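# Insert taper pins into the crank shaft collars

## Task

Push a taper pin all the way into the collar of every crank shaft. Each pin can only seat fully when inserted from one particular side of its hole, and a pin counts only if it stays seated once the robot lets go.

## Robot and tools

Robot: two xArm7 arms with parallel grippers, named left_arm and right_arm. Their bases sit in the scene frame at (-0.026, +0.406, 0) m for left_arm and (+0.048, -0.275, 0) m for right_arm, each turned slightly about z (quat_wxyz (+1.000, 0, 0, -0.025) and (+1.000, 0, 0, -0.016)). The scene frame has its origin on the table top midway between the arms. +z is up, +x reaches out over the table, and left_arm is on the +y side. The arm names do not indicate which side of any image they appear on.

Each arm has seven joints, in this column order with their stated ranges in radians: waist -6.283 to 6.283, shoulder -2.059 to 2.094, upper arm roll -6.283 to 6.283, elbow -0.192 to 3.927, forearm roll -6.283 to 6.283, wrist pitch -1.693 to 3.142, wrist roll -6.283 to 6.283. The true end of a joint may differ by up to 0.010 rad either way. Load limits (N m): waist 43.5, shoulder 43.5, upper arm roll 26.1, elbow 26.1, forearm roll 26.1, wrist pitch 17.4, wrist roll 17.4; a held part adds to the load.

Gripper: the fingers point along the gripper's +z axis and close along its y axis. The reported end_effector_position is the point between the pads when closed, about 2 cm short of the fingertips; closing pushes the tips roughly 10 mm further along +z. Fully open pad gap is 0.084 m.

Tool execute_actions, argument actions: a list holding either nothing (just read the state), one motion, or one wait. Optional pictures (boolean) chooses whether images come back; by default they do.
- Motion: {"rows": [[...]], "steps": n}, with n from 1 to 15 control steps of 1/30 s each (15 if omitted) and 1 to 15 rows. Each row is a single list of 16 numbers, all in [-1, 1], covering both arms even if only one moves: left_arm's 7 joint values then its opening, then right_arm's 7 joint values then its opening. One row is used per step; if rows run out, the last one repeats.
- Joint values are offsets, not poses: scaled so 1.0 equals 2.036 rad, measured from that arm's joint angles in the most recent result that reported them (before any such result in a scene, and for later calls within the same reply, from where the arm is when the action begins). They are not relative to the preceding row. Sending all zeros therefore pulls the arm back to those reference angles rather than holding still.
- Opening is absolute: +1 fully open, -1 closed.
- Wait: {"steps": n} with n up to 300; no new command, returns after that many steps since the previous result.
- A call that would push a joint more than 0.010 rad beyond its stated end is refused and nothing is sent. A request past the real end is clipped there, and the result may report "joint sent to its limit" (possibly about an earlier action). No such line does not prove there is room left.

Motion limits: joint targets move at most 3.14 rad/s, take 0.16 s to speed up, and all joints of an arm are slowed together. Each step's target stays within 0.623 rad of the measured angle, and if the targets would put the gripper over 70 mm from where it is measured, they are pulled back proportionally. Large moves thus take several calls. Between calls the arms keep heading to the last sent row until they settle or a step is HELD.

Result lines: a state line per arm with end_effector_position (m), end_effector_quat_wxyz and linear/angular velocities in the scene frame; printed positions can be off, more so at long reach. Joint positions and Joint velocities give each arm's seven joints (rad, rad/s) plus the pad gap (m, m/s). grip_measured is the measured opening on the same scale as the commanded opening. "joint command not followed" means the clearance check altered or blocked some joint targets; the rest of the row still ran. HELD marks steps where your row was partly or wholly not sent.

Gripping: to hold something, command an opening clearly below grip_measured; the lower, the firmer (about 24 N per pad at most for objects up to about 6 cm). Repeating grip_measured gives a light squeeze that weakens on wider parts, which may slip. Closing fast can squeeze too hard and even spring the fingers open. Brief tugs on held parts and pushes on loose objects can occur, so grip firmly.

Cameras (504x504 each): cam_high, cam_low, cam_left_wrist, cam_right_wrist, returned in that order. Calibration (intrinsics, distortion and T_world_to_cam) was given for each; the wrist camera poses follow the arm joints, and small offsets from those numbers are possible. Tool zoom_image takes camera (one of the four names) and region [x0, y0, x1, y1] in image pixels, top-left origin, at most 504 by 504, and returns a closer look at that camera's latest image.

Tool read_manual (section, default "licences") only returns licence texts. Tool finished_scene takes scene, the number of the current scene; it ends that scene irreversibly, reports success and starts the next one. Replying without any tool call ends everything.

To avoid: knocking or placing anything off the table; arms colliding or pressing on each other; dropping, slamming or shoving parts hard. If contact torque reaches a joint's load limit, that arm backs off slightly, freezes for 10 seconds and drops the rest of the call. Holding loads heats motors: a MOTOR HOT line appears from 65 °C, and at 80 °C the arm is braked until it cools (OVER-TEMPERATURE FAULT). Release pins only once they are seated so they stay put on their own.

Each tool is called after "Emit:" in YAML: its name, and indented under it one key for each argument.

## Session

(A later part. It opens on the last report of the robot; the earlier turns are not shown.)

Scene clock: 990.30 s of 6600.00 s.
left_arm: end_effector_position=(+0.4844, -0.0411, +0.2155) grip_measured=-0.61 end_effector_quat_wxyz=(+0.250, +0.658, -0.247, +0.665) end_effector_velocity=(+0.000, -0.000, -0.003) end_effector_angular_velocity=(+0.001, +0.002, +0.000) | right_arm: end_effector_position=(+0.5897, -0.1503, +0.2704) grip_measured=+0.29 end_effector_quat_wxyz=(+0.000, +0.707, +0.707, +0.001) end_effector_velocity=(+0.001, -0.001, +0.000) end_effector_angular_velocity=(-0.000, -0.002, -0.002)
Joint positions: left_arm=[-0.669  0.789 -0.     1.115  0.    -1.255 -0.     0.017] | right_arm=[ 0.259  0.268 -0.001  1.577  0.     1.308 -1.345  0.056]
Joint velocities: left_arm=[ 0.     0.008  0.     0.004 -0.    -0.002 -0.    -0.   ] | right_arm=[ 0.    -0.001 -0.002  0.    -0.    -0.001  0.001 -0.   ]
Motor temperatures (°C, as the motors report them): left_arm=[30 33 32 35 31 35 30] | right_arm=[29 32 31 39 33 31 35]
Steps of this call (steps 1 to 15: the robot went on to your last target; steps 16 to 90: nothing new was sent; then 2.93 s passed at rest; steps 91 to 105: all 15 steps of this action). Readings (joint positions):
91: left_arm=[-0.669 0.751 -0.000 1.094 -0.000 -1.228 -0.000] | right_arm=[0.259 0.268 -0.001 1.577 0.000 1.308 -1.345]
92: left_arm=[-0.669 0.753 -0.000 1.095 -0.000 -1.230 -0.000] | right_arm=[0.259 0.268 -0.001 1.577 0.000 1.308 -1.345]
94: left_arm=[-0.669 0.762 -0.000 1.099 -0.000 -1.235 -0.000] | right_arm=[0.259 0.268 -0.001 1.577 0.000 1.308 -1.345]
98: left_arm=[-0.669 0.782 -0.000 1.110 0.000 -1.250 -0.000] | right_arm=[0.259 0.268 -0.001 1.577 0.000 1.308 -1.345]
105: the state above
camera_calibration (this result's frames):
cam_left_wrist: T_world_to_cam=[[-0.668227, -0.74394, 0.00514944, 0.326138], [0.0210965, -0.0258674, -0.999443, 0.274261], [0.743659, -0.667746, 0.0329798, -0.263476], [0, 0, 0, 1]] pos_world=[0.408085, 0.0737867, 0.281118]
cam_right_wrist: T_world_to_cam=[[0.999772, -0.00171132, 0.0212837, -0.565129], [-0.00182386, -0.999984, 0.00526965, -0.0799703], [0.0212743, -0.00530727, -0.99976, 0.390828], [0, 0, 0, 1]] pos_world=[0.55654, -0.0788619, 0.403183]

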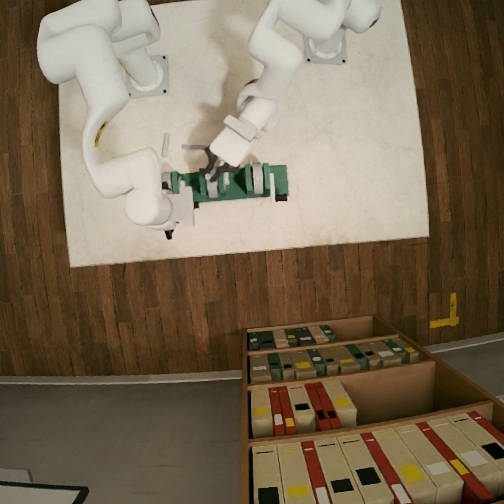

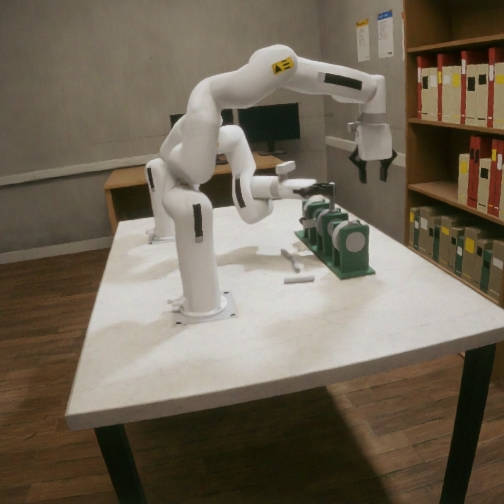

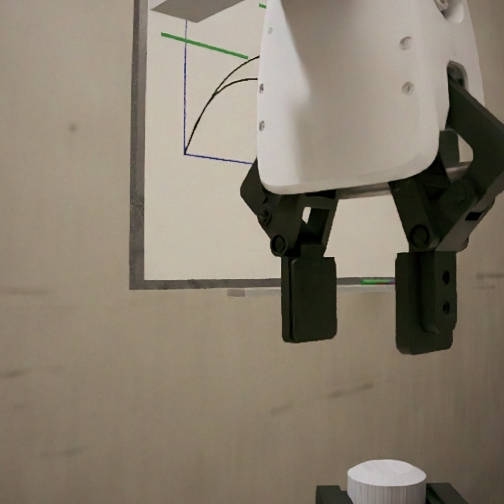

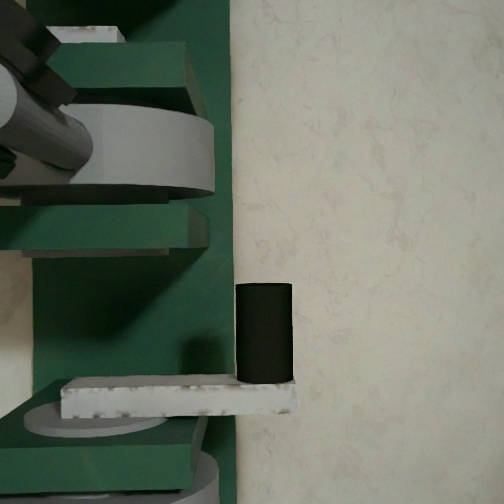

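Emit:
execute_actions:
  actions:
    - {"rows": [[0,-0.003,0,-0.0015,0,0.002,0,-0.6, 0,0,0,0,0,0,0,0.3],[0,-0.003,0,-0.0015,0,0.002,0,-0.5, 0,0,0,0,0,0,0,0.3],[0,-0.003,0,-0.0015,0,0.002,0,-0.4, 0,0,0,0,0,0,0,0.3],[0,-0.003,0,-0.0015,0,0.002,0,-0.3, 0,0,0,0,0,0,0,0.3],[0,-0.003,0,-0.0015,0,0.002,0,-0.3, 0,0,0,0,0,0,0,0.3],[0,-0.003,0,-0.0015,0,0.002,0,-0.3, 0,0,0,0,0,0,0,0.3],[0,-0.003,0,-0.0015,0,0.002,0,-0.1, 0,0,0,0,0,0,0,0.3],[0,-0.003,0,-0.0015,0,0.002,0,0.1, 0,0,0,0,0,0,0,0.3]], "steps": 15}

Emit:
zoom_image:
  camera: "cam_right_wrist"
  region: [0, 30, 200, 230]

Scene clock: 997.83 s of 6600.00 s.
left_arm: end_effector_position=(+0.4844, -0.0410, +0.2174) grip_measured=+0.09 end_effector_quat_wxyz=(+0.250, +0.659, -0.247, +0.665) end_effector_velocity=(+0.000, -0.001, +0.001) end_effector_angular_velocity=(-0.001, -0.001, -0.001) | right_arm: end_effector_position=(+0.5897, -0.1503, +0.2704) grip_measured=+0.29 end_effector_quat_wxyz=(+0.000, +0.707, +0.707, +0.001) end_effector_velocity=(-0.000, +0.000, -0.000) end_effector_angular_velocity=(-0.000, +0.001, +0.003)
Joint positions: left_arm=[-0.669  0.783 -0.     1.112  0.    -1.251 -0.     0.048] | right_arm=[ 0.259  0.268 -0.001  1.577  0.     1.308 -1.345  0.056]
Joint velocities: left_arm=[-0.    -0.    -0.     0.002  0.     0.001 -0.    -0.   ] | right_arm=[ 0.     0.001  0.001  0.    -0.     0.001 -0.003 -0.   ]
Motor temperatures (°C, as the motors report them): left_arm=[30 34 32 35 31 35 30] | right_arm=[29 32 31 39 33 31 35]
Steps of this call (steps 1 to 30: the robot went on to your last target; steps 31 to 90: nothing new was sent; then 4.03 s passed at rest; steps 91 to 105: all 15 steps of this action). Readings (joint positions):
91: left_arm=[-0.669 0.793 -0.000 1.112 -0.000 -1.252 -0.000] | right_arm=[0.259 0.268 -0.001 1.577 0.000 1.308 -1.345]
92: left_arm=[-0.669 0.791 -0.000 1.111 -0.000 -1.252 -0.000] | right_arm=[0.259 0.268 -0.001 1.577 0.000 1.308 -1.345]
94: left_arm=[-0.668 0.785 0.000 1.113 -0.000 -1.252 -0.000] | right_arm=[0.259 0.268 -0.001 1.577 0.000 1.308 -1.345]
98: left_arm=[-0.669 0.782 -0.000 1.113 -0.000 -1.252 -0.000] | right_arm=[0.259 0.268 -0.001 1.577 0.000 1.308 -1.345]
105: the state above
camera_calibration (this result's frames):
cam_left_wrist: T_world_to_cam=[[-0.668132, -0.744025, 0.00511743, 0.326162], [0.0204537, -0.0252418, -0.999472, 0.276439], [0.743761, -0.667675, 0.032083, -0.263353], [0, 0, 0, 1]] pos_world=[0.408137, 0.0738167, 0.283073]
cam_right_wrist: T_world_to_cam=[[0.999772, -0.00171125, 0.0212836, -0.565129], [-0.00182379, -0.999984, 0.00526972, -0.0799703], [0.0212743, -0.00530734, -0.99976, 0.390828], [0, 0, 0, 1]] pos_world=[0.55654, -0.0788619, 0.403183]

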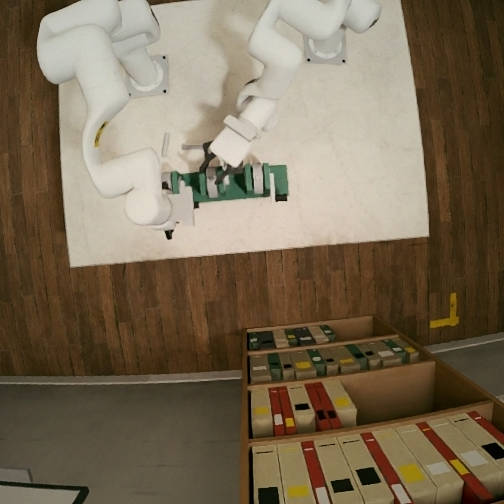

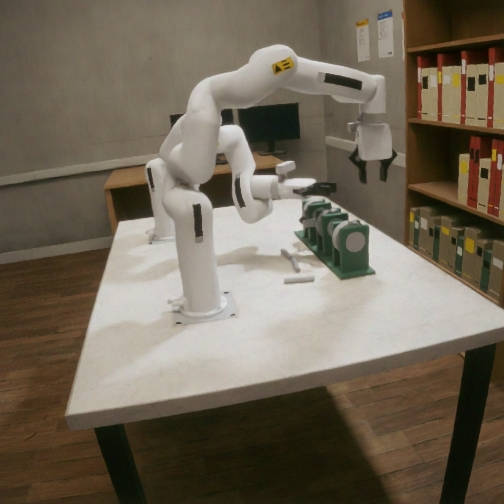

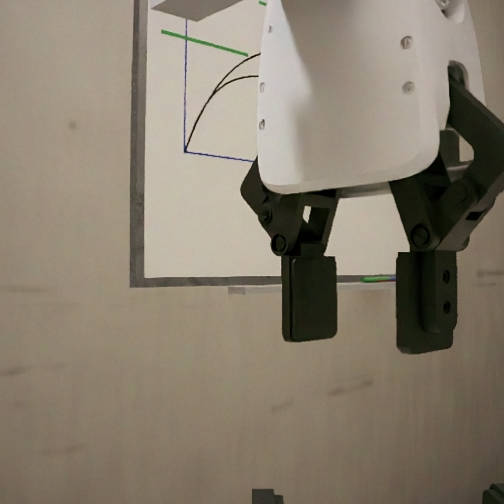

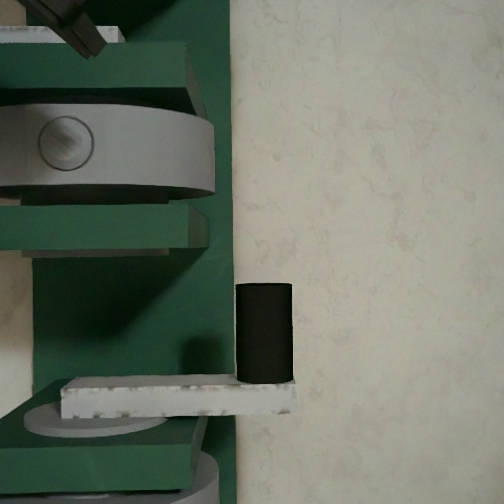

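Region (0, 30, 200, 230) of cam_right_wrist's 504x504 image, scaled by 2.520, with more detail than that image has.

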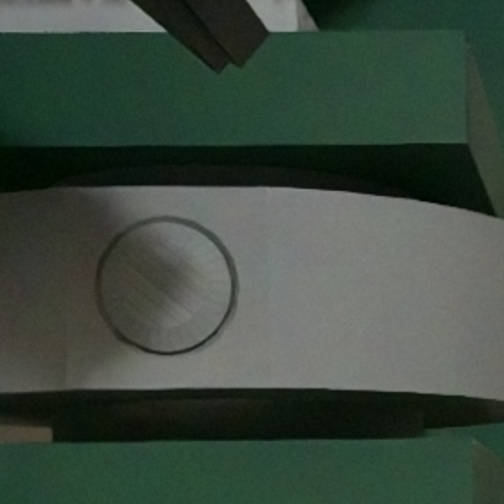

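Emit:
execute_actions:
  actions:
    - {"rows": [[0,-0.1,0,0.08,0,0.15,0,0.1, -0.1297,-0.026,0,-0.0354,0,-0.009,-0.129,0.3],[0,-0.1,0,0.08,0,0.15,0,0.1, -0.1297,-0.026,0,-0.0354,0,-0.009,-0.129,0.3],[0,-0.12,0,0.1,0,0.2,0,0.1, -0.1297,-0.026,0,-0.0354,0,-0.009,-0.129,0.3],[0,-0.15,0,0.12,0,0.25,0,0.1, -0.1297,-0.026,0,-0.0354,0,-0.009,-0.129,0.3],[0,-0.184,0,0.155,0,0.3,0,0.1, -0.1297,-0.026,0,-0.0354,0,-0.009,-0.129,0.3],[0,-0.184,0,0.155,0,0.3,0,0.1, -0.1297,-0.026,0,-0.0354,0,-0.009,-0.129,0.3],[0,-0.184,0,0.155,0,0.4,0,0.1, -0.1297,-0.026,0,-0.0354,0,-0.009,-0.129,0.3],[-0.067,-0.184,0,0.155,0,0.98,0.319,0.1, -0.1297,-0.026,0,-0.0354,0,-0.009,-0.129,0.3]], "steps": 15}
  pictures: false

Emit:
execute_actions:
  actions:
    - {"steps": 20}
  pictures: false

Scene clock: 1028.10 s of 6600.00 s.
left_arm: end_effector_position=(+0.5090, -0.1156, +0.3524) grip_measured=+0.09 end_effector_quat_wxyz=(+0.173, +0.642, -0.362, +0.654) end_effector_velocity=(-0.122, -0.317, +0.187) end_effector_angular_velocity=(+1.913, -0.465, -0.569) | right_arm: end_effector_position=(+0.5891, -0.2924, +0.2702) grip_measured=+0.29 end_effector_quat_wxyz=(+0.000, +0.709, +0.706, +0.000) end_effector_velocity=(-0.004, +0.026, -0.005) end_effector_angular_velocity=(+0.024, +0.006, +0.131)
Joint positions: left_arm=[-0.722  0.544 -0.     1.313 -0.    -0.716  0.255  0.048] | right_arm=[ 0.001  0.217 -0.002  1.507  0.     1.29  -1.599  0.056]
Joint velocities: left_arm=[-0.389 -0.6   -0.033  0.511  0.006  2.113  1.714 -0.   ] | right_arm=[-0.03  -0.009  0.077 -0.024  0.007 -0.008 -0.088 -0.   ]
Motor temperatures (°C, as the motors report them): left_arm=[30 34 32 35 31 35 30] | right_arm=[29 32 31 40 33 31 35]
Steps of this call (steps 1 to 15: the robot went on to your last target; steps 16 to 90: nothing new was sent; then 26.77 s passed at rest; steps 91 to 105: all 15 steps of this action). Readings (joint positions):
91: left_arm=[-0.669 0.782 -0.000 1.112 0.000 -1.251 -0.000] | right_arm=[0.258 0.268 -0.001 1.577 0.000 1.308 -1.345]
92: left_arm=[-0.669 0.780 -0.000 1.114 0.000 -1.244 -0.000] | right_arm=[0.253 0.267 0.001 1.576 0.000 1.307 -1.352]
94: left_arm=[-0.669 0.755 -0.000 1.134 -0.000 -1.196 -0.000] | right_arm=[0.214 0.259 0.008 1.563 0.001 1.304 -1.396]
98: left_arm=[-0.669 0.668 -0.000 1.208 0.000 -1.060 -0.000] | right_arm=[0.098 0.237 -0.004 1.534 -0.000 1.296 -1.503]
105: the state above

Scene clock: 1028.77 s of 6600.00 s.
left_arm: end_effector_position=(+0.3983, -0.0821, +0.1844) grip_measured=+0.09 end_effector_quat_wxyz=(+0.017, +0.722, -0.673, +0.156) end_effector_velocity=(-0.068, +0.069, -0.049) end_effector_angular_velocity=(+0.345, +0.285, -0.045) | right_arm: end_effector_position=(+0.5886, -0.2952, +0.2700) grip_measured=+0.29 end_effector_quat_wxyz=(+0.000, +0.708, +0.707, +0.000) end_effector_velocity=(-0.000, -0.001, -0.001) end_effector_angular_velocity=(-0.001, +0.002, -0.001)
Joint positions: left_arm=[-0.804  0.41  -0.001  1.425 -0.     0.7    0.646  0.048] | right_arm=[-0.005  0.216 -0.001  1.505  0.     1.289 -1.607  0.056]
Joint velocities: left_arm=[-0.009 -0.02  -0.     0.025 -0.001  0.493  0.038  0.   ] | right_arm=[-0.     0.001 -0.002 -0.001 -0.     0.    -0.001 -0.   ]
Motor temperatures (°C, as the motors report them): left_arm=[30 34 32 35 31 35 30] | right_arm=[29 32 31 40 33 31 35]
Steps of this call (steps 1 to 20: the robot went on to your last target). Readings (joint positions):
1: left_arm=[-0.735 0.523 -0.001 1.330 0.000 -0.640 0.313] | right_arm=[0.000 0.216 -0.000 1.507 0.000 1.290 -1.602]
2: left_arm=[-0.748 0.503 -0.001 1.348 0.000 -0.554 0.372] | right_arm=[-0.000 0.216 0.001 1.506 0.001 1.290 -1.603]
4: left_arm=[-0.771 0.465 -0.002 1.380 0.000 -0.367 0.476] | right_arm=[-0.002 0.216 0.001 1.506 0.001 1.289 -1.605]
8: left_arm=[-0.794 0.425 -0.002 1.413 0.000 0.002 0.587] | right_arm=[-0.004 0.216 -0.001 1.505 0.000 1.289 -1.607]
20: the state above

Now q6 to 1.019.

Emit:
execute_actions:
  actions:
    - {"rows": [[-0.001,-0.001,0,0.001,0,0.157,0.0015,0.1, 0,0,0,0,0,0,0,0.3]], "steps": 15}

Scene clock: 1031.20 s of 6600.00 s.
left_arm: end_effector_position=(+0.3496, -0.0278, +0.1509) grip_measured=+0.09 end_effector_quat_wxyz=(+0.000, +0.730, -0.684, +0.002) end_effector_velocity=(-0.007, +0.008, -0.003) end_effector_angular_velocity=(+0.032, +0.028, +0.001) | right_arm: end_effector_position=(+0.5886, -0.2952, +0.2700) grip_measured=+0.29 end_effector_quat_wxyz=(+0.000, +0.708, +0.707, +0.000) end_effector_velocity=(+0.001, -0.000, +0.000) end_effector_angular_velocity=(-0.000, -0.002, -0.002)
Joint positions: left_arm=[-0.806  0.408 -0.001  1.428 -0.     1.015  0.649  0.048] | right_arm=[-0.005  0.216 -0.001  1.505  0.     1.289 -1.607  0.056]
Joint velocities: left_arm=[-0.    -0.001 -0.     0.001  0.     0.044 -0.001 -0.   ] | right_arm=[-0.     0.001  0.     0.002 -0.    -0.001  0.002 -0.   ]
Motor temperatures (°C, as the motors report them): left_arm=[30 34 32 35 31 35 30] | right_arm=[29 32 31 40 33 31 35]
Steps of this call (steps 1 to 30: the robot went on to your last target; steps 31 to 58: nothing new was sent; steps 59 to 73: all 15 steps of this action). Readings (joint positions):
59: left_arm=[-0.805 0.408 -0.000 1.428 0.000 0.744 0.649] | right_arm=[-0.005 0.215 -0.001 1.505 0.000 1.289 -1.607]
60: left_arm=[-0.805 0.408 -0.000 1.428 0.000 0.751 0.649] | right_arm=[-0.005 0.216 -0.001 1.505 0.000 1.289 -1.607]
62: left_arm=[-0.805 0.407 -0.000 1.429 0.000 0.801 0.649] | right_arm=[-0.005 0.216 -0.001 1.505 0.000 1.289 -1.607]
66: left_arm=[-0.806 0.409 -0.001 1.426 -0.000 0.961 0.649] | right_arm=[-0.005 0.216 -0.001 1.505 0.000 1.289 -1.607]
73: the state above
camera_calibration (this result's frames):
cam_left_wrist: T_world_to_cam=[[-0.997528, -0.0695848, 0.00976919, 0.379416], [-0.0698155, 0.997229, -0.0256801, 0.126113], [-0.00795517, -0.0262987, -0.999622, 0.28417], [0, 0, 0, 1]] pos_world=[0.389544, -0.0918888, 0.283594]
cam_right_wrist: T_world_to_cam=[[0.999786, -0.00300707, 0.0204763, -0.564369], [-0.00312011, -0.99998, 0.00549108, -0.224223], [0.0204594, -0.00555379, -0.999775, 0.39013], [0, 0, 0, 1]] pos_world=[0.555566, -0.223749, 0.40283]

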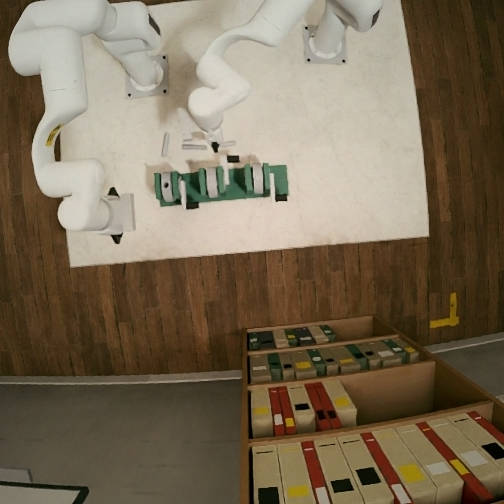

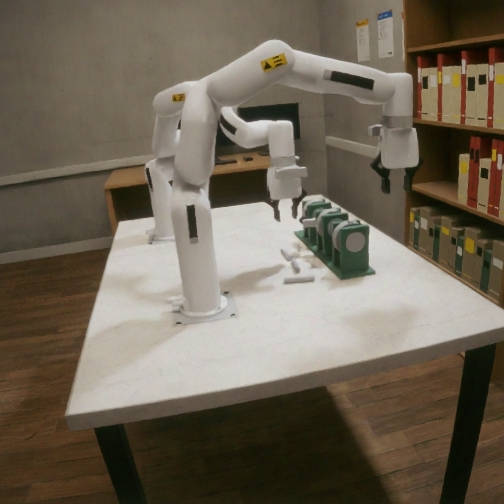

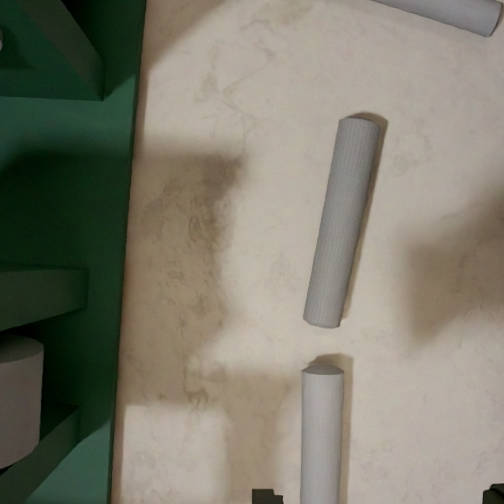

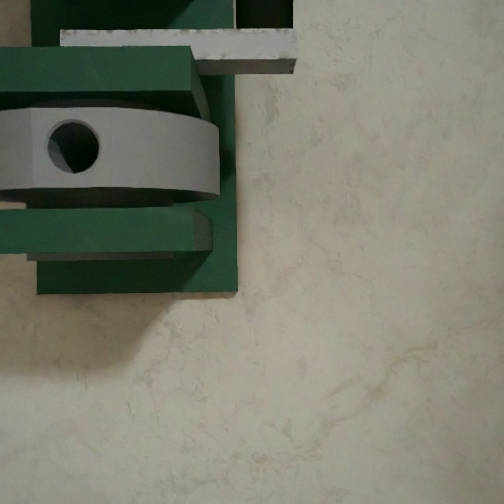

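Emit:
execute_actions:
  actions:
    - {"rows": [[-0.0005,0.052,0,-0.016,0,-0.067,0,0.1, 0,0,0,0,0,0,0,0.3],[-0.0005,0.052,0,-0.016,0,-0.067,0,0.1, 0,0,0,0,0,0,0,0.3],[-0.0005,0.052,0,-0.016,0,-0.067,0,0.1, 0,0,0,0,0,0,0,0.3],[-0.0005,0.052,0,-0.016,0,-0.067,0,0.1, 0,0,0,0,0,0,0,0.3],[-0.0005,0.1036,0,-0.0323,0,-0.1334,0,0.1, 0,0,0,0,0,0,0,0.3]], "steps": 15}
  pictures: false

Emit:
execute_actions:
  actions:
    - {"steps": 8}

Emit:
zoom_image:
  camera: "cam_right_wrist"
  region: [0, 70, 160, 230]

Scene clock: 1047.47 s of 6600.00 s.
left_arm: end_effector_position=(+0.3513, -0.0307, +0.0266) grip_measured=+0.09 end_effector_quat_wxyz=(+0.000, +0.729, -0.684, -0.001) end_effector_velocity=(+0.031, -0.038, +0.030) end_effector_angular_velocity=(-0.118, -0.101, -0.002) | right_arm: end_effector_position=(+0.5886, -0.2952, +0.2700) grip_measured=+0.29 end_effector_quat_wxyz=(+0.000, +0.708, +0.707, +0.000) end_effector_velocity=(-0.000, +0.001, +0.000) end_effector_angular_velocity=(+0.000, -0.001, +0.002)
Joint positions: left_arm=[-0.807  0.614 -0.     1.364 -0.     0.751  0.649  0.048] | right_arm=[-0.005  0.216 -0.001  1.505  0.     1.289 -1.607  0.056]
Joint velocities: left_arm=[-0.001 -0.008 -0.002  0.049  0.    -0.099 -0.     0.   ] | right_arm=[-0.001 -0.001  0.002 -0.001 -0.    -0.    -0.001 -0.   ]
Motor temperatures (°C, as the motors report them): left_arm=[30 34 32 36 31 35 30] | right_arm=[29 32 31 40 33 31 35]
Steps of this call (steps 1 to 15: the robot went on to your last target; steps 16 to 90: nothing new was sent; then 12.77 s passed at rest; steps 91 to 105: all 15 steps of this action). Readings (joint positions):
91: left_arm=[-0.806 0.408 -0.001 1.427 -0.000 1.019 0.649] | right_arm=[-0.005 0.216 -0.001 1.505 0.000 1.289 -1.607]
92: left_arm=[-0.807 0.411 -0.001 1.427 -0.000 1.013 0.649] | right_arm=[-0.005 0.216 -0.001 1.505 0.000 1.289 -1.607]
94: left_arm=[-0.807 0.439 -0.001 1.422 0.000 0.966 0.649] | right_arm=[-0.005 0.216 -0.001 1.505 0.000 1.289 -1.607]
98: left_arm=[-0.807 0.540 -0.001 1.386 -0.000 0.848 0.649] | right_arm=[-0.005 0.216 -0.001 1.505 0.000 1.289 -1.607]
105: the state above

Scene clock: 1047.73 s of 6600.00 s.
left_arm: end_effector_position=(+0.3517, -0.0311, +0.0249) grip_measured=+0.09 end_effector_quat_wxyz=(+0.000, +0.729, -0.684, +0.000) end_effector_velocity=(-0.002, +0.002, -0.006) end_effector_angular_velocity=(+0.007, +0.006, +0.000) | right_arm: end_effector_position=(+0.5886, -0.2952, +0.2700) grip_measured=+0.29 end_effector_quat_wxyz=(+0.000, +0.708, +0.707, +0.000) end_effector_velocity=(-0.000, -0.000, +0.000) end_effector_angular_velocity=(-0.000, +0.000, -0.000)
Joint positions: left_arm=[-0.807  0.617 -0.001  1.363 -0.     0.744  0.649  0.048] | right_arm=[-0.005  0.216 -0.001  1.505  0.     1.289 -1.607  0.056]
Joint velocities: left_arm=[ 0.     0.009  0.    -0.004 -0.    -0.004  0.     0.   ] | right_arm=[ 0.001 -0.    -0.003 -0.     0.     0.    -0.001  0.   ]
Motor temperatures (°C, as the motors report them): left_arm=[30 34 32 36 31 35 30] | right_arm=[29 32 31 40 33 31 35]
Steps of this call (steps 1 to 8: the robot went on to your last target). Readings (joint positions):
1: left_arm=[-0.807 0.614 -0.001 1.365 -0.000 0.749 0.649] | right_arm=[-0.005 0.216 -0.001 1.505 0.000 1.289 -1.607]
2: left_arm=[-0.807 0.614 -0.001 1.365 -0.000 0.747 0.649] | right_arm=[-0.005 0.216 -0.001 1.505 0.000 1.289 -1.607]
4: left_arm=[-0.807 0.615 -0.001 1.365 -0.000 0.745 0.649] | right_arm=[-0.005 0.216 -0.001 1.505 0.000 1.289 -1.607]
8: the state above
camera_calibration (this result's frames):
cam_left_wrist: T_world_to_cam=[[-0.997566, -0.0686613, 0.0121462, 0.382479], [-0.0689234, 0.997365, -0.0226604, 0.125955], [-0.0105583, -0.0234424, -0.999669, 0.159191], [0, 0, 0, 1]] pos_world=[0.39191, -0.0956301, 0.157347]
cam_right_wrist: T_world_to_cam=[[0.999786, -0.00300732, 0.0204765, -0.564369], [-0.00312037, -0.99998, 0.00549114, -0.224223], [0.0204596, -0.00555386, -0.999775, 0.39013], [0, 0, 0, 1]] pos_world=[0.555566, -0.223749, 0.40283]

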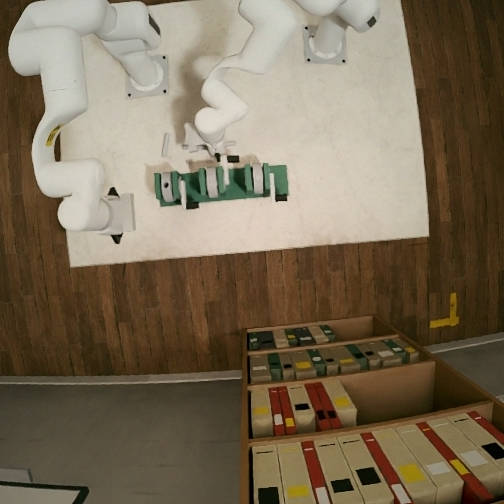

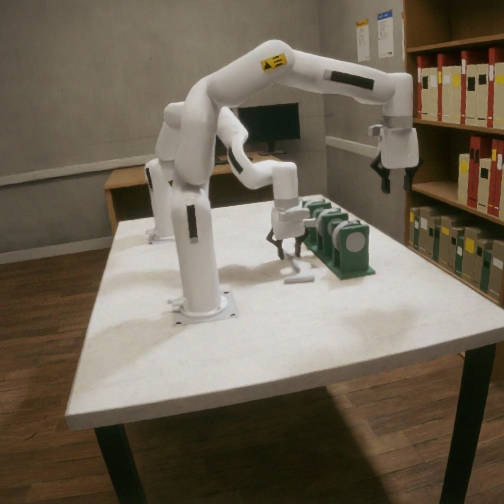

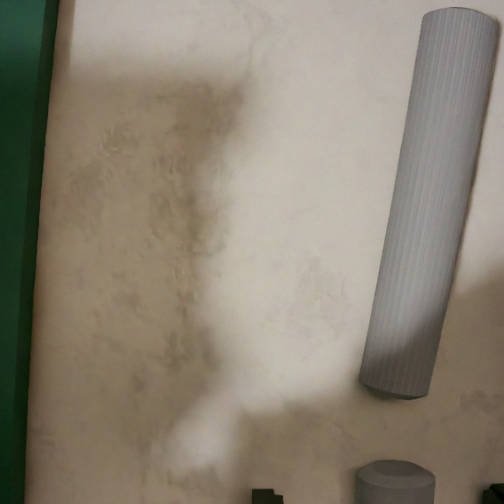

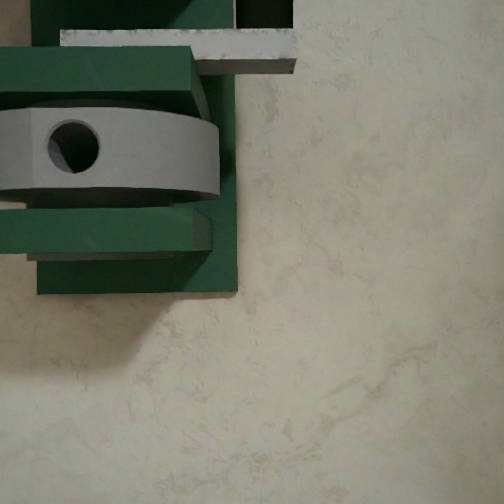

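Region (0, 70, 160, 230) of cam_right_wrist's 504x504 image, scaled by 3.150, with more detail than that image has.

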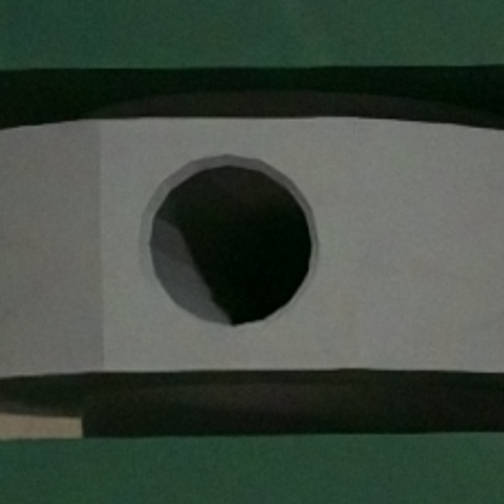

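Emit:
execute_actions:
  actions:
    - {"rows": [[0,0.001,0,0,0,0,0,-0.1, 0,0,0,0,0,0,0,0.3],[0,0.001,0,0,0,0,0,-0.25, 0,0,0,0,0,0,0,0.3],[0,0.001,0,0,0,0,0,-0.4, 0,0,0,0,0,0,0,0.3],[0,0.001,0,0,0,0,0,-0.5, 0,0,0,0,0,0,0,0.3],[0,0.001,0,0,0,0,0,-0.6, 0,0,0,0,0,0,0,0.3],[0,0.001,0,0,0,0,0,-0.7, 0,0,0,0,0,0,0,0.3],[0,0.001,0,0,0,0,0,-0.85, 0,0,0,0,0,0,0,0.3],[0,0.001,0,0,0,0,0,-0.85, 0,0,0,0,0,0,0,0.3],[0,0.001,0,0,0,0,0,-0.85, 0,0,0,0,0,0,0,0.3],[0,0.001,0,0,0,0,0,-0.85, 0,0,0,0,0,0,0,0.3],[0,-0.02,0,0.006,0,0.026,0,-0.85, 0,0,0,0,0,0,0,0.3],[0,-0.05,0,0.016,0,0.065,0,-0.85, 0,0,0,0,0,0,0,0.3],[0,-0.1036,0,0.0323,0,0.1334,0,-0.85, 0,0,0,0,0,0,0,0.3]], "steps": 15}
  pictures: false

Emit:
execute_actions:
  actions:
    - {"steps": 12}
  pictures: false

Scene clock: 1054.47 s of 6600.00 s.
left_arm: end_effector_position=(+0.3497, -0.0286, +0.0559) grip_measured=-0.61 end_effector_quat_wxyz=(-0.001, +0.729, -0.684, -0.008) end_effector_velocity=(+0.047, -0.054, +0.515) end_effector_angular_velocity=(-0.154, -0.134, +0.002) | right_arm: end_effector_position=(+0.5886, -0.2952, +0.2700) grip_measured=+0.29 end_effector_quat_wxyz=(+0.000, +0.708, +0.707, +0.000) end_effector_velocity=(-0.000, +0.001, -0.001) end_effector_angular_velocity=(-0.000, +0.001, +0.000)
Joint positions: left_arm=[-0.807  0.561 -0.     1.376 -0.     0.831  0.649  0.017] | right_arm=[-0.005  0.216 -0.001  1.505  0.     1.289 -1.607  0.056]
Joint velocities: left_arm=[ 0.001 -0.813 -0.     0.304  0.     0.913 -0.002 -0.   ] | right_arm=[ 0.001 -0.     0.001 -0.002 -0.001 -0.     0.002  0.   ]
Motor temperatures (°C, as the motors report them): left_arm=[30 34 32 36 31 35 30] | right_arm=[29 32 31 40 33 31 35]
Steps of this call (steps 1 to 15: the robot went on to your last target; steps 16 to 90: nothing new was sent; then 3.23 s passed at rest; steps 91 to 105: all 15 steps of this action). Readings (joint positions):
91: left_arm=[-0.807 0.619 -0.001 1.362 -0.000 0.744 0.649] | right_arm=[-0.005 0.216 -0.001 1.505 0.000 1.289 -1.607]
92: left_arm=[-0.807 0.619 -0.001 1.362 -0.000 0.744 0.649] | right_arm=[-0.005 0.216 -0.001 1.505 0.000 1.289 -1.607]
94: left_arm=[-0.807 0.619 -0.001 1.363 -0.000 0.744 0.649] | right_arm=[-0.005 0.216 -0.001 1.505 0.000 1.289 -1.607]
98: left_arm=[-0.807 0.619 -0.001 1.363 -0.000 0.744 0.649] | right_arm=[-0.005 0.216 -0.001 1.505 0.000 1.289 -1.607]
105: the state above

Scene clock: 1054.87 s of 6600.00 s.
left_arm: end_effector_position=(+0.3485, -0.0273, +0.1476) grip_measured=-0.61 end_effector_quat_wxyz=(+0.000, +0.729, -0.684, +0.000) end_effector_velocity=(-0.004, +0.006, +0.002) end_effector_angular_velocity=(+0.020, +0.017, +0.002) | right_arm: end_effector_position=(+0.5886, -0.2952, +0.2700) grip_measured=+0.29 end_effector_quat_wxyz=(+0.000, +0.708, +0.707, +0.000) end_effector_velocity=(-0.000, +0.001, -0.000) end_effector_angular_velocity=(+0.000, +0.001, +0.003)
Joint positions: left_arm=[-0.807  0.411 -0.     1.425 -0.     1.013  0.649  0.017] | right_arm=[-0.005  0.216 -0.001  1.505  0.     1.289 -1.607  0.056]
Joint velocities: left_arm=[ 0.001 -0.007  0.001  0.002  0.     0.036 -0.001 -0.   ] | right_arm=[ 0.    -0.001  0.001 -0.001  0.     0.001 -0.002  0.   ]
Motor temperatures (°C, as the motors report them): left_arm=[30 34 32 36 31 35 30] | right_arm=[29 32 31 40 33 31 35]
Steps of this call (steps 1 to 12: the robot went on to your last target). Readings (joint positions):
1: left_arm=[-0.807 0.533 -0.000 1.387 -0.000 0.860 0.649] | right_arm=[-0.005 0.216 -0.001 1.505 0.000 1.289 -1.607]
2: left_arm=[-0.807 0.506 -0.000 1.398 -0.000 0.889 0.649] | right_arm=[-0.005 0.216 -0.001 1.505 0.000 1.289 -1.607]
4: left_arm=[-0.807 0.456 -0.001 1.416 -0.000 0.947 0.649] | right_arm=[-0.005 0.216 -0.001 1.505 0.000 1.289 -1.607]
8: left_arm=[-0.808 0.412 -0.001 1.429 -0.000 1.001 0.649] | right_arm=[-0.005 0.216 -0.001 1.505 0.000 1.289 -1.607]
12: the state above

Emit:
execute_actions:
  actions:
    - {"rows": [[0,0,0,0,0,-0.05,-0.2,-0.85, 0,0,0,0,0,0,0,0.3],[0,0,0,0,0,-0.1,-0.319,-0.85, 0,0,0,0,0,0,0,0.3],[0,0,0,0,0,-0.2,-0.319,-0.85, 0,0,0,0,0,0,0,0.3],[0,-0.03,0,0,0,-0.769,-0.319,-0.85, 0,0,0,0,0,0,0,0.3]], "steps": 15}
  pictures: false

Emit:
execute_actions:
  actions:
    - {"steps": 15}
  pictures: false

Scene clock: 1069.73 s of 6600.00 s.
left_arm: end_effector_position=(+0.4270, -0.1182, +0.2499) grip_measured=-0.61 end_effector_quat_wxyz=(+0.093, +0.829, -0.481, +0.270) end_effector_velocity=(+0.181, -0.209, +0.376) end_effector_angular_velocity=(-1.515, -0.859, +0.521) | right_arm: end_effector_position=(+0.5886, -0.2952, +0.2700) grip_measured=+0.29 end_effector_quat_wxyz=(+0.000, +0.708, +0.707, +0.000) end_effector_velocity=(-0.000, -0.001, -0.000) end_effector_angular_velocity=(-0.000, +0.001, -0.001)
Joint positions: left_arm=[-0.807  0.373 -0.     1.426 -0.     0.473  0.194  0.017] | right_arm=[-0.005  0.216 -0.001  1.505  0.     1.289 -1.607  0.056]
Joint velocities: left_arm=[ 0.    -0.071  0.    -0.008  0.    -1.645 -0.621 -0.   ] | right_arm=[-0.001 -0.    -0.001 -0.001 -0.    -0.    -0.    -0.   ]
Motor temperatures (°C, as the motors report them): left_arm=[30 34 32 36 31 35 30] | right_arm=[29 32 31 40 33 31 35]
Steps of this call (steps 1 to 30: the robot went on to your last target; steps 31 to 90: nothing new was sent; then 11.37 s passed at rest; steps 91 to 105: all 15 steps of this action). Readings (joint positions):
91: left_arm=[-0.807 0.407 -0.001 1.428 -0.000 1.016 0.648] | right_arm=[-0.005 0.216 -0.001 1.505 0.000 1.289 -1.607]
92: left_arm=[-0.807 0.407 -0.001 1.428 -0.000 1.014 0.641] | right_arm=[-0.005 0.216 -0.001 1.505 0.000 1.289 -1.607]
94: left_arm=[-0.807 0.407 -0.001 1.428 -0.000 0.999 0.591] | right_arm=[-0.005 0.216 -0.001 1.505 0.000 1.289 -1.607]
98: left_arm=[-0.807 0.402 -0.000 1.424 -0.000 0.849 0.399] | right_arm=[-0.005 0.216 -0.001 1.505 0.000 1.289 -1.607]
105: the state above

Scene clock: 1070.23 s of 6600.00 s.
left_arm: end_effector_position=(+0.4626, -0.1592, +0.4725) grip_measured=-0.61 end_effector_quat_wxyz=(+0.268, +0.678, -0.320, +0.606) end_effector_velocity=(-0.052, +0.060, +0.448) end_effector_angular_velocity=(-1.412, -0.919, +0.029) | right_arm: end_effector_position=(+0.5886, -0.2952, +0.2700) grip_measured=+0.29 end_effector_quat_wxyz=(+0.000, +0.708, +0.707, +0.000) end_effector_velocity=(-0.000, -0.000, -0.001) end_effector_angular_velocity=(-0.000, +0.001, -0.000)
Joint positions: left_arm=[-0.807  0.353 -0.     1.425 -0.    -0.376  0.024  0.017] | right_arm=[-0.005  0.216 -0.001  1.505  0.     1.289 -1.607  0.056]
Joint velocities: left_arm=[ 0.    -0.03   0.     0.002  0.    -1.637 -0.23   0.   ] | right_arm=[ 0.    -0.    -0.    -0.001 -0.     0.     0.     0.   ]
Motor temperatures (°C, as the motors report them): left_arm=[30 34 32 36 31 35 30] | right_arm=[29 32 31 40 33 31 35]
Steps of this call (steps 1 to 15: the robot went on to your last target). Readings (joint positions):
1: left_arm=[-0.807 0.371 -0.000 1.426 -0.000 0.418 0.175] | right_arm=[-0.005 0.216 -0.001 1.505 0.000 1.289 -1.607]
2: left_arm=[-0.807 0.369 -0.000 1.426 -0.000 0.362 0.157] | right_arm=[-0.005 0.216 -0.001 1.505 0.000 1.289 -1.607]
4: left_arm=[-0.807 0.365 -0.000 1.426 -0.000 0.251 0.126] | right_arm=[-0.005 0.216 -0.001 1.505 0.000 1.289 -1.607]
8: left_arm=[-0.807 0.360 -0.000 1.425 -0.000 0.024 0.081] | right_arm=[-0.005 0.216 -0.001 1.505 0.000 1.289 -1.607]
15: the state above

Emit:
execute_actions:
  actions:
    - {"rows": [[-0.001,0.24,0,0.045,0,-0.2554,-0.0118,-0.85, 0,0,0,0,0,0,0,0.3]], "steps": 15}
  pictures: false

Emit:
execute_actions:
  actions:
    - {"steps": 12}

Scene clock: 1075.53 s of 6600.00 s.
left_arm: end_effector_position=(+0.4821, -0.1836, +0.3300) grip_measured=-0.61 end_effector_quat_wxyz=(+0.296, +0.640, -0.293, +0.646) end_effector_velocity=(+0.016, -0.023, -0.460) end_effector_angular_velocity=(+0.081, +0.069, -0.003) | right_arm: end_effector_position=(+0.5886, -0.2952, +0.2700) grip_measured=+0.29 end_effector_quat_wxyz=(+0.000, +0.708, +0.707, +0.000) end_effector_velocity=(-0.000, -0.000, +0.001) end_effector_angular_velocity=(+0.001, -0.002, -0.001)
Joint positions: left_arm=[-0.809  0.741 -0.     1.497 -0.    -0.824 -0.     0.017] | right_arm=[-0.005  0.216 -0.001  1.505  0.     1.289 -1.607  0.056]
Joint velocities: left_arm=[-0.004  0.917  0.     0.172 -0.    -0.638  0.001 -0.   ] | right_arm=[-0.001 -0.002 -0.     0.     0.001  0.     0.    -0.   ]
Motor temperatures (°C, as the motors report them): left_arm=[30 34 32 37 31 35 30] | right_arm=[29 32 31 40 33 31 35]
Steps of this call (steps 1 to 30: the robot went on to your last target; steps 31 to 90: nothing new was sent; then 1.80 s passed at rest; steps 91 to 105: all 15 steps of this action). Readings (joint positions):
91: left_arm=[-0.807 0.351 -0.000 1.425 -0.000 -0.553 -0.001] | right_arm=[-0.005 0.216 -0.001 1.505 0.000 1.289 -1.607]
92: left_arm=[-0.807 0.355 -0.000 1.427 -0.000 -0.558 -0.001] | right_arm=[-0.005 0.216 -0.001 1.505 0.000 1.289 -1.607]
94: left_arm=[-0.808 0.394 -0.001 1.442 -0.000 -0.592 -0.001] | right_arm=[-0.005 0.216 -0.001 1.505 0.000 1.289 -1.607]
98: left_arm=[-0.808 0.525 -0.000 1.456 -0.000 -0.674 -0.000] | right_arm=[-0.005 0.216 -0.001 1.505 0.000 1.289 -1.607]
105: the state above

Scene clock: 1075.93 s of 6600.00 s.
left_arm: end_effector_position=(+0.4825, -0.1847, +0.2838) grip_measured=-0.61 end_effector_quat_wxyz=(+0.296, +0.641, -0.294, +0.644) end_effector_velocity=(-0.001, +0.002, -0.031) end_effector_angular_velocity=(+0.032, +0.027, +0.001) | right_arm: end_effector_position=(+0.5886, -0.2952, +0.2700) grip_measured=+0.29 end_effector_quat_wxyz=(+0.000, +0.708, +0.707, +0.000) end_effector_velocity=(+0.000, +0.000, -0.000) end_effector_angular_velocity=(-0.000, +0.000, +0.002)
Joint positions: left_arm=[-0.809  0.838 -0.     1.518 -0.    -0.896 -0.     0.017] | right_arm=[-0.005  0.216 -0.001  1.505  0.     1.289 -1.607  0.056]
Joint velocities: left_arm=[ 0.     0.03   0.    -0.016 -0.    -0.004  0.    -0.   ] | right_arm=[ 0.     0.001  0.     0.001 -0.    -0.    -0.001  0.   ]
Motor temperatures (°C, as the motors report them): left_arm=[30 34 32 37 31 35 30] | right_arm=[29 32 31 40 33 31 35]
Steps of this call (steps 1 to 12: the robot went on to your last target). Readings (joint positions):
1: left_arm=[-0.809 0.771 -0.000 1.502 -0.000 -0.845 -0.000] | right_arm=[-0.005 0.216 -0.001 1.505 0.000 1.289 -1.607]
2: left_arm=[-0.809 0.796 -0.000 1.506 -0.000 -0.861 -0.000] | right_arm=[-0.005 0.216 -0.001 1.505 0.000 1.289 -1.607]
4: left_arm=[-0.809 0.826 -0.000 1.507 -0.000 -0.879 -0.000] | right_arm=[-0.005 0.216 -0.001 1.505 0.000 1.289 -1.607]
8: left_arm=[-0.809 0.835 -0.000 1.517 -0.000 -0.893 -0.000] | right_arm=[-0.005 0.216 -0.001 1.505 0.000 1.289 -1.607]
12: the state above
camera_calibration (this result's frames):
cam_left_wrist: T_world_to_cam=[[-0.765868, -0.642979, 0.00492489, 0.283529], [0.0136153, -0.0238741, -0.999622, 0.342883], [0.642853, -0.765512, 0.0270387, -0.327948], [0, 0, 0, 1]] pos_world=[0.4233, -0.0605587, 0.350225]
cam_right_wrist: T_world_to_cam=[[0.999786, -0.00300723, 0.0204764, -0.564369], [-0.00312028, -0.99998, 0.00549112, -0.224223], [0.0204595, -0.00555383, -0.999775, 0.39013], [0, 0, 0, 1]] pos_world=[0.555566, -0.223749, 0.402829]

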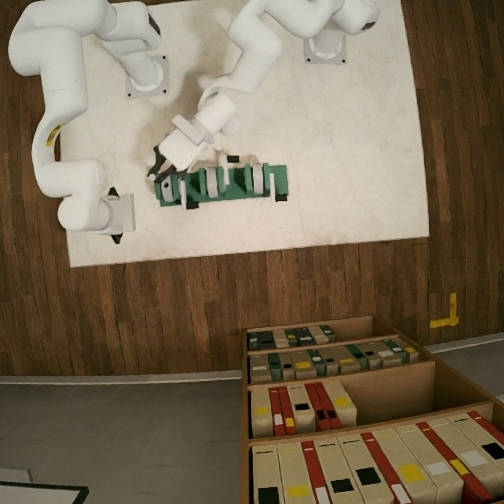

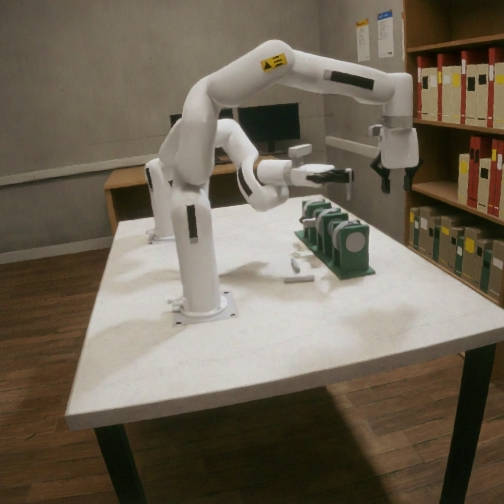

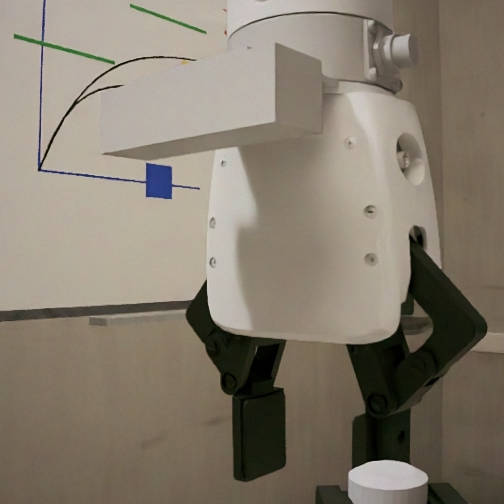

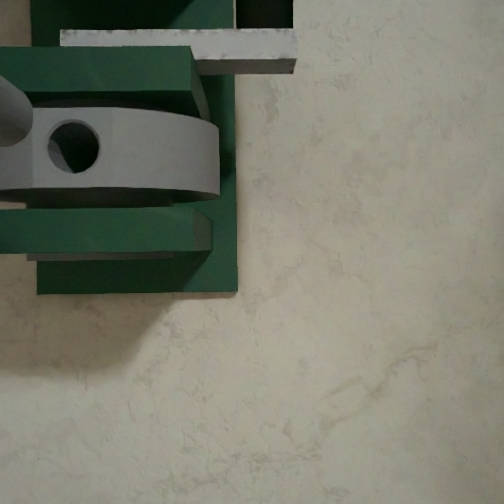

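Emit:
execute_actions:
  actions:
    - {"rows": [[0,0.0358,0,0.011,0,-0.0222,0,-0.85, 0,0,0,0,0,0,0,0.3]], "steps": 15}

Emit:
zoom_image:
  camera: "cam_right_wrist"
  region: [0, 70, 160, 230]

Scene clock: 1081.60 s of 6600.00 s.
left_arm: end_effector_position=(+0.4825, -0.1847, +0.2516) grip_measured=-0.61 end_effector_quat_wxyz=(+0.295, +0.642, -0.294, +0.643) end_effector_velocity=(-0.001, +0.001, -0.013) end_effector_angular_velocity=(+0.014, +0.012, +0.001) | right_arm: end_effector_position=(+0.5886, -0.2952, +0.2700) grip_measured=+0.29 end_effector_quat_wxyz=(+0.000, +0.708, +0.707, +0.000) end_effector_velocity=(-0.000, +0.001, -0.000) end_effector_angular_velocity=(+0.000, +0.001, +0.001)
Joint positions: left_arm=[-0.809  0.909 -0.001  1.541 -0.    -0.941  0.     0.017] | right_arm=[-0.005  0.216 -0.001  1.505  0.     1.289 -1.607  0.056]
Joint velocities: left_arm=[ 0.     0.012  0.    -0.008 -0.001 -0.001 -0.    -0.   ] | right_arm=[-0.001  0.001  0.002 -0.    -0.     0.     0.001  0.   ]
Motor temperatures (°C, as the motors report them): left_arm=[30 34 32 36 31 35 30] | right_arm=[29 32 31 40 33 31 35]
Steps of this call (steps 1 to 30: the robot went on to your last target; steps 31 to 90: nothing new was sent; then 2.17 s passed at rest; steps 91 to 105: all 15 steps of this action). Readings (joint positions):
91: left_arm=[-0.809 0.842 -0.000 1.517 -0.000 -0.897 -0.000] | right_arm=[-0.005 0.216 -0.001 1.505 0.000 1.289 -1.607]
92: left_arm=[-0.809 0.847 -0.000 1.520 -0.000 -0.901 -0.000] | right_arm=[-0.005 0.216 -0.001 1.505 0.000 1.289 -1.607]
94: left_arm=[-0.809 0.874 -0.001 1.533 -0.000 -0.921 0.000] | right_arm=[-0.005 0.216 -0.001 1.505 0.000 1.289 -1.607]
98: left_arm=[-0.809 0.909 -0.000 1.534 -0.000 -0.936 -0.000] | right_arm=[-0.005 0.216 -0.001 1.505 0.000 1.289 -1.607]
105: the state above
camera_calibration (this result's frames):
cam_left_wrist: T_world_to_cam=[[-0.765867, -0.64298, 0.00499988, 0.283648], [0.0115254, -0.0215019, -0.999702, 0.312114], [0.642896, -0.765581, 0.0238782, -0.326291], [0, 0, 0, 1]] pos_world=[0.423411, -0.0607109, 0.318394]
cam_right_wrist: T_world_to_cam=[[0.999786, -0.00300726, 0.0204763, -0.564369], [-0.0031203, -0.99998, 0.00549108, -0.224223], [0.0204594, -0.00555379, -0.999775, 0.39013], [0, 0, 0, 1]] pos_world=[0.555566, -0.223749, 0.402829]

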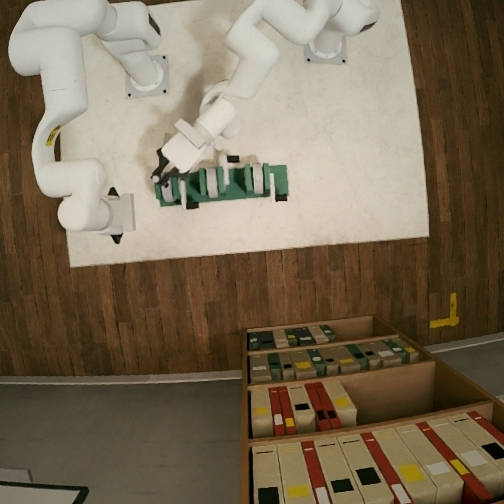

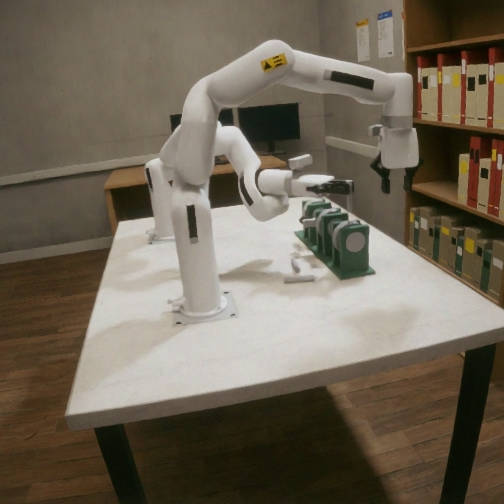

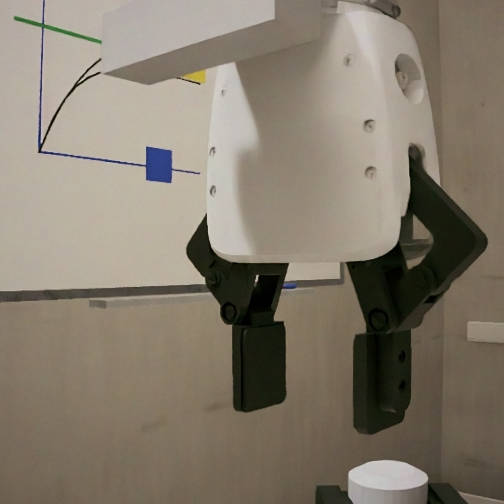

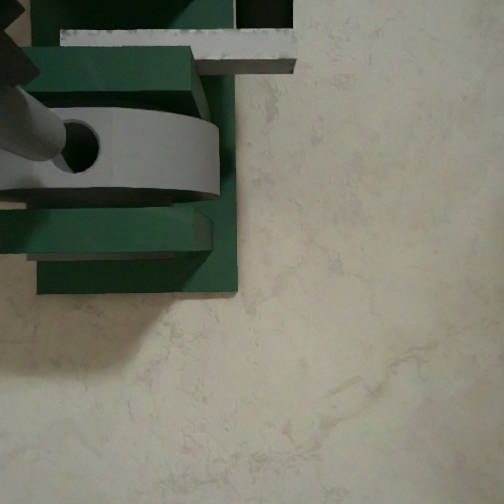

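Region (0, 70, 160, 230) of cam_right_wrist's 504x504 image, scaled by 3.150, with more detail than that image has.

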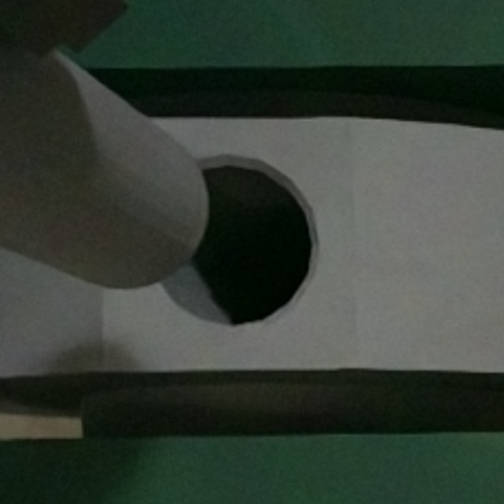

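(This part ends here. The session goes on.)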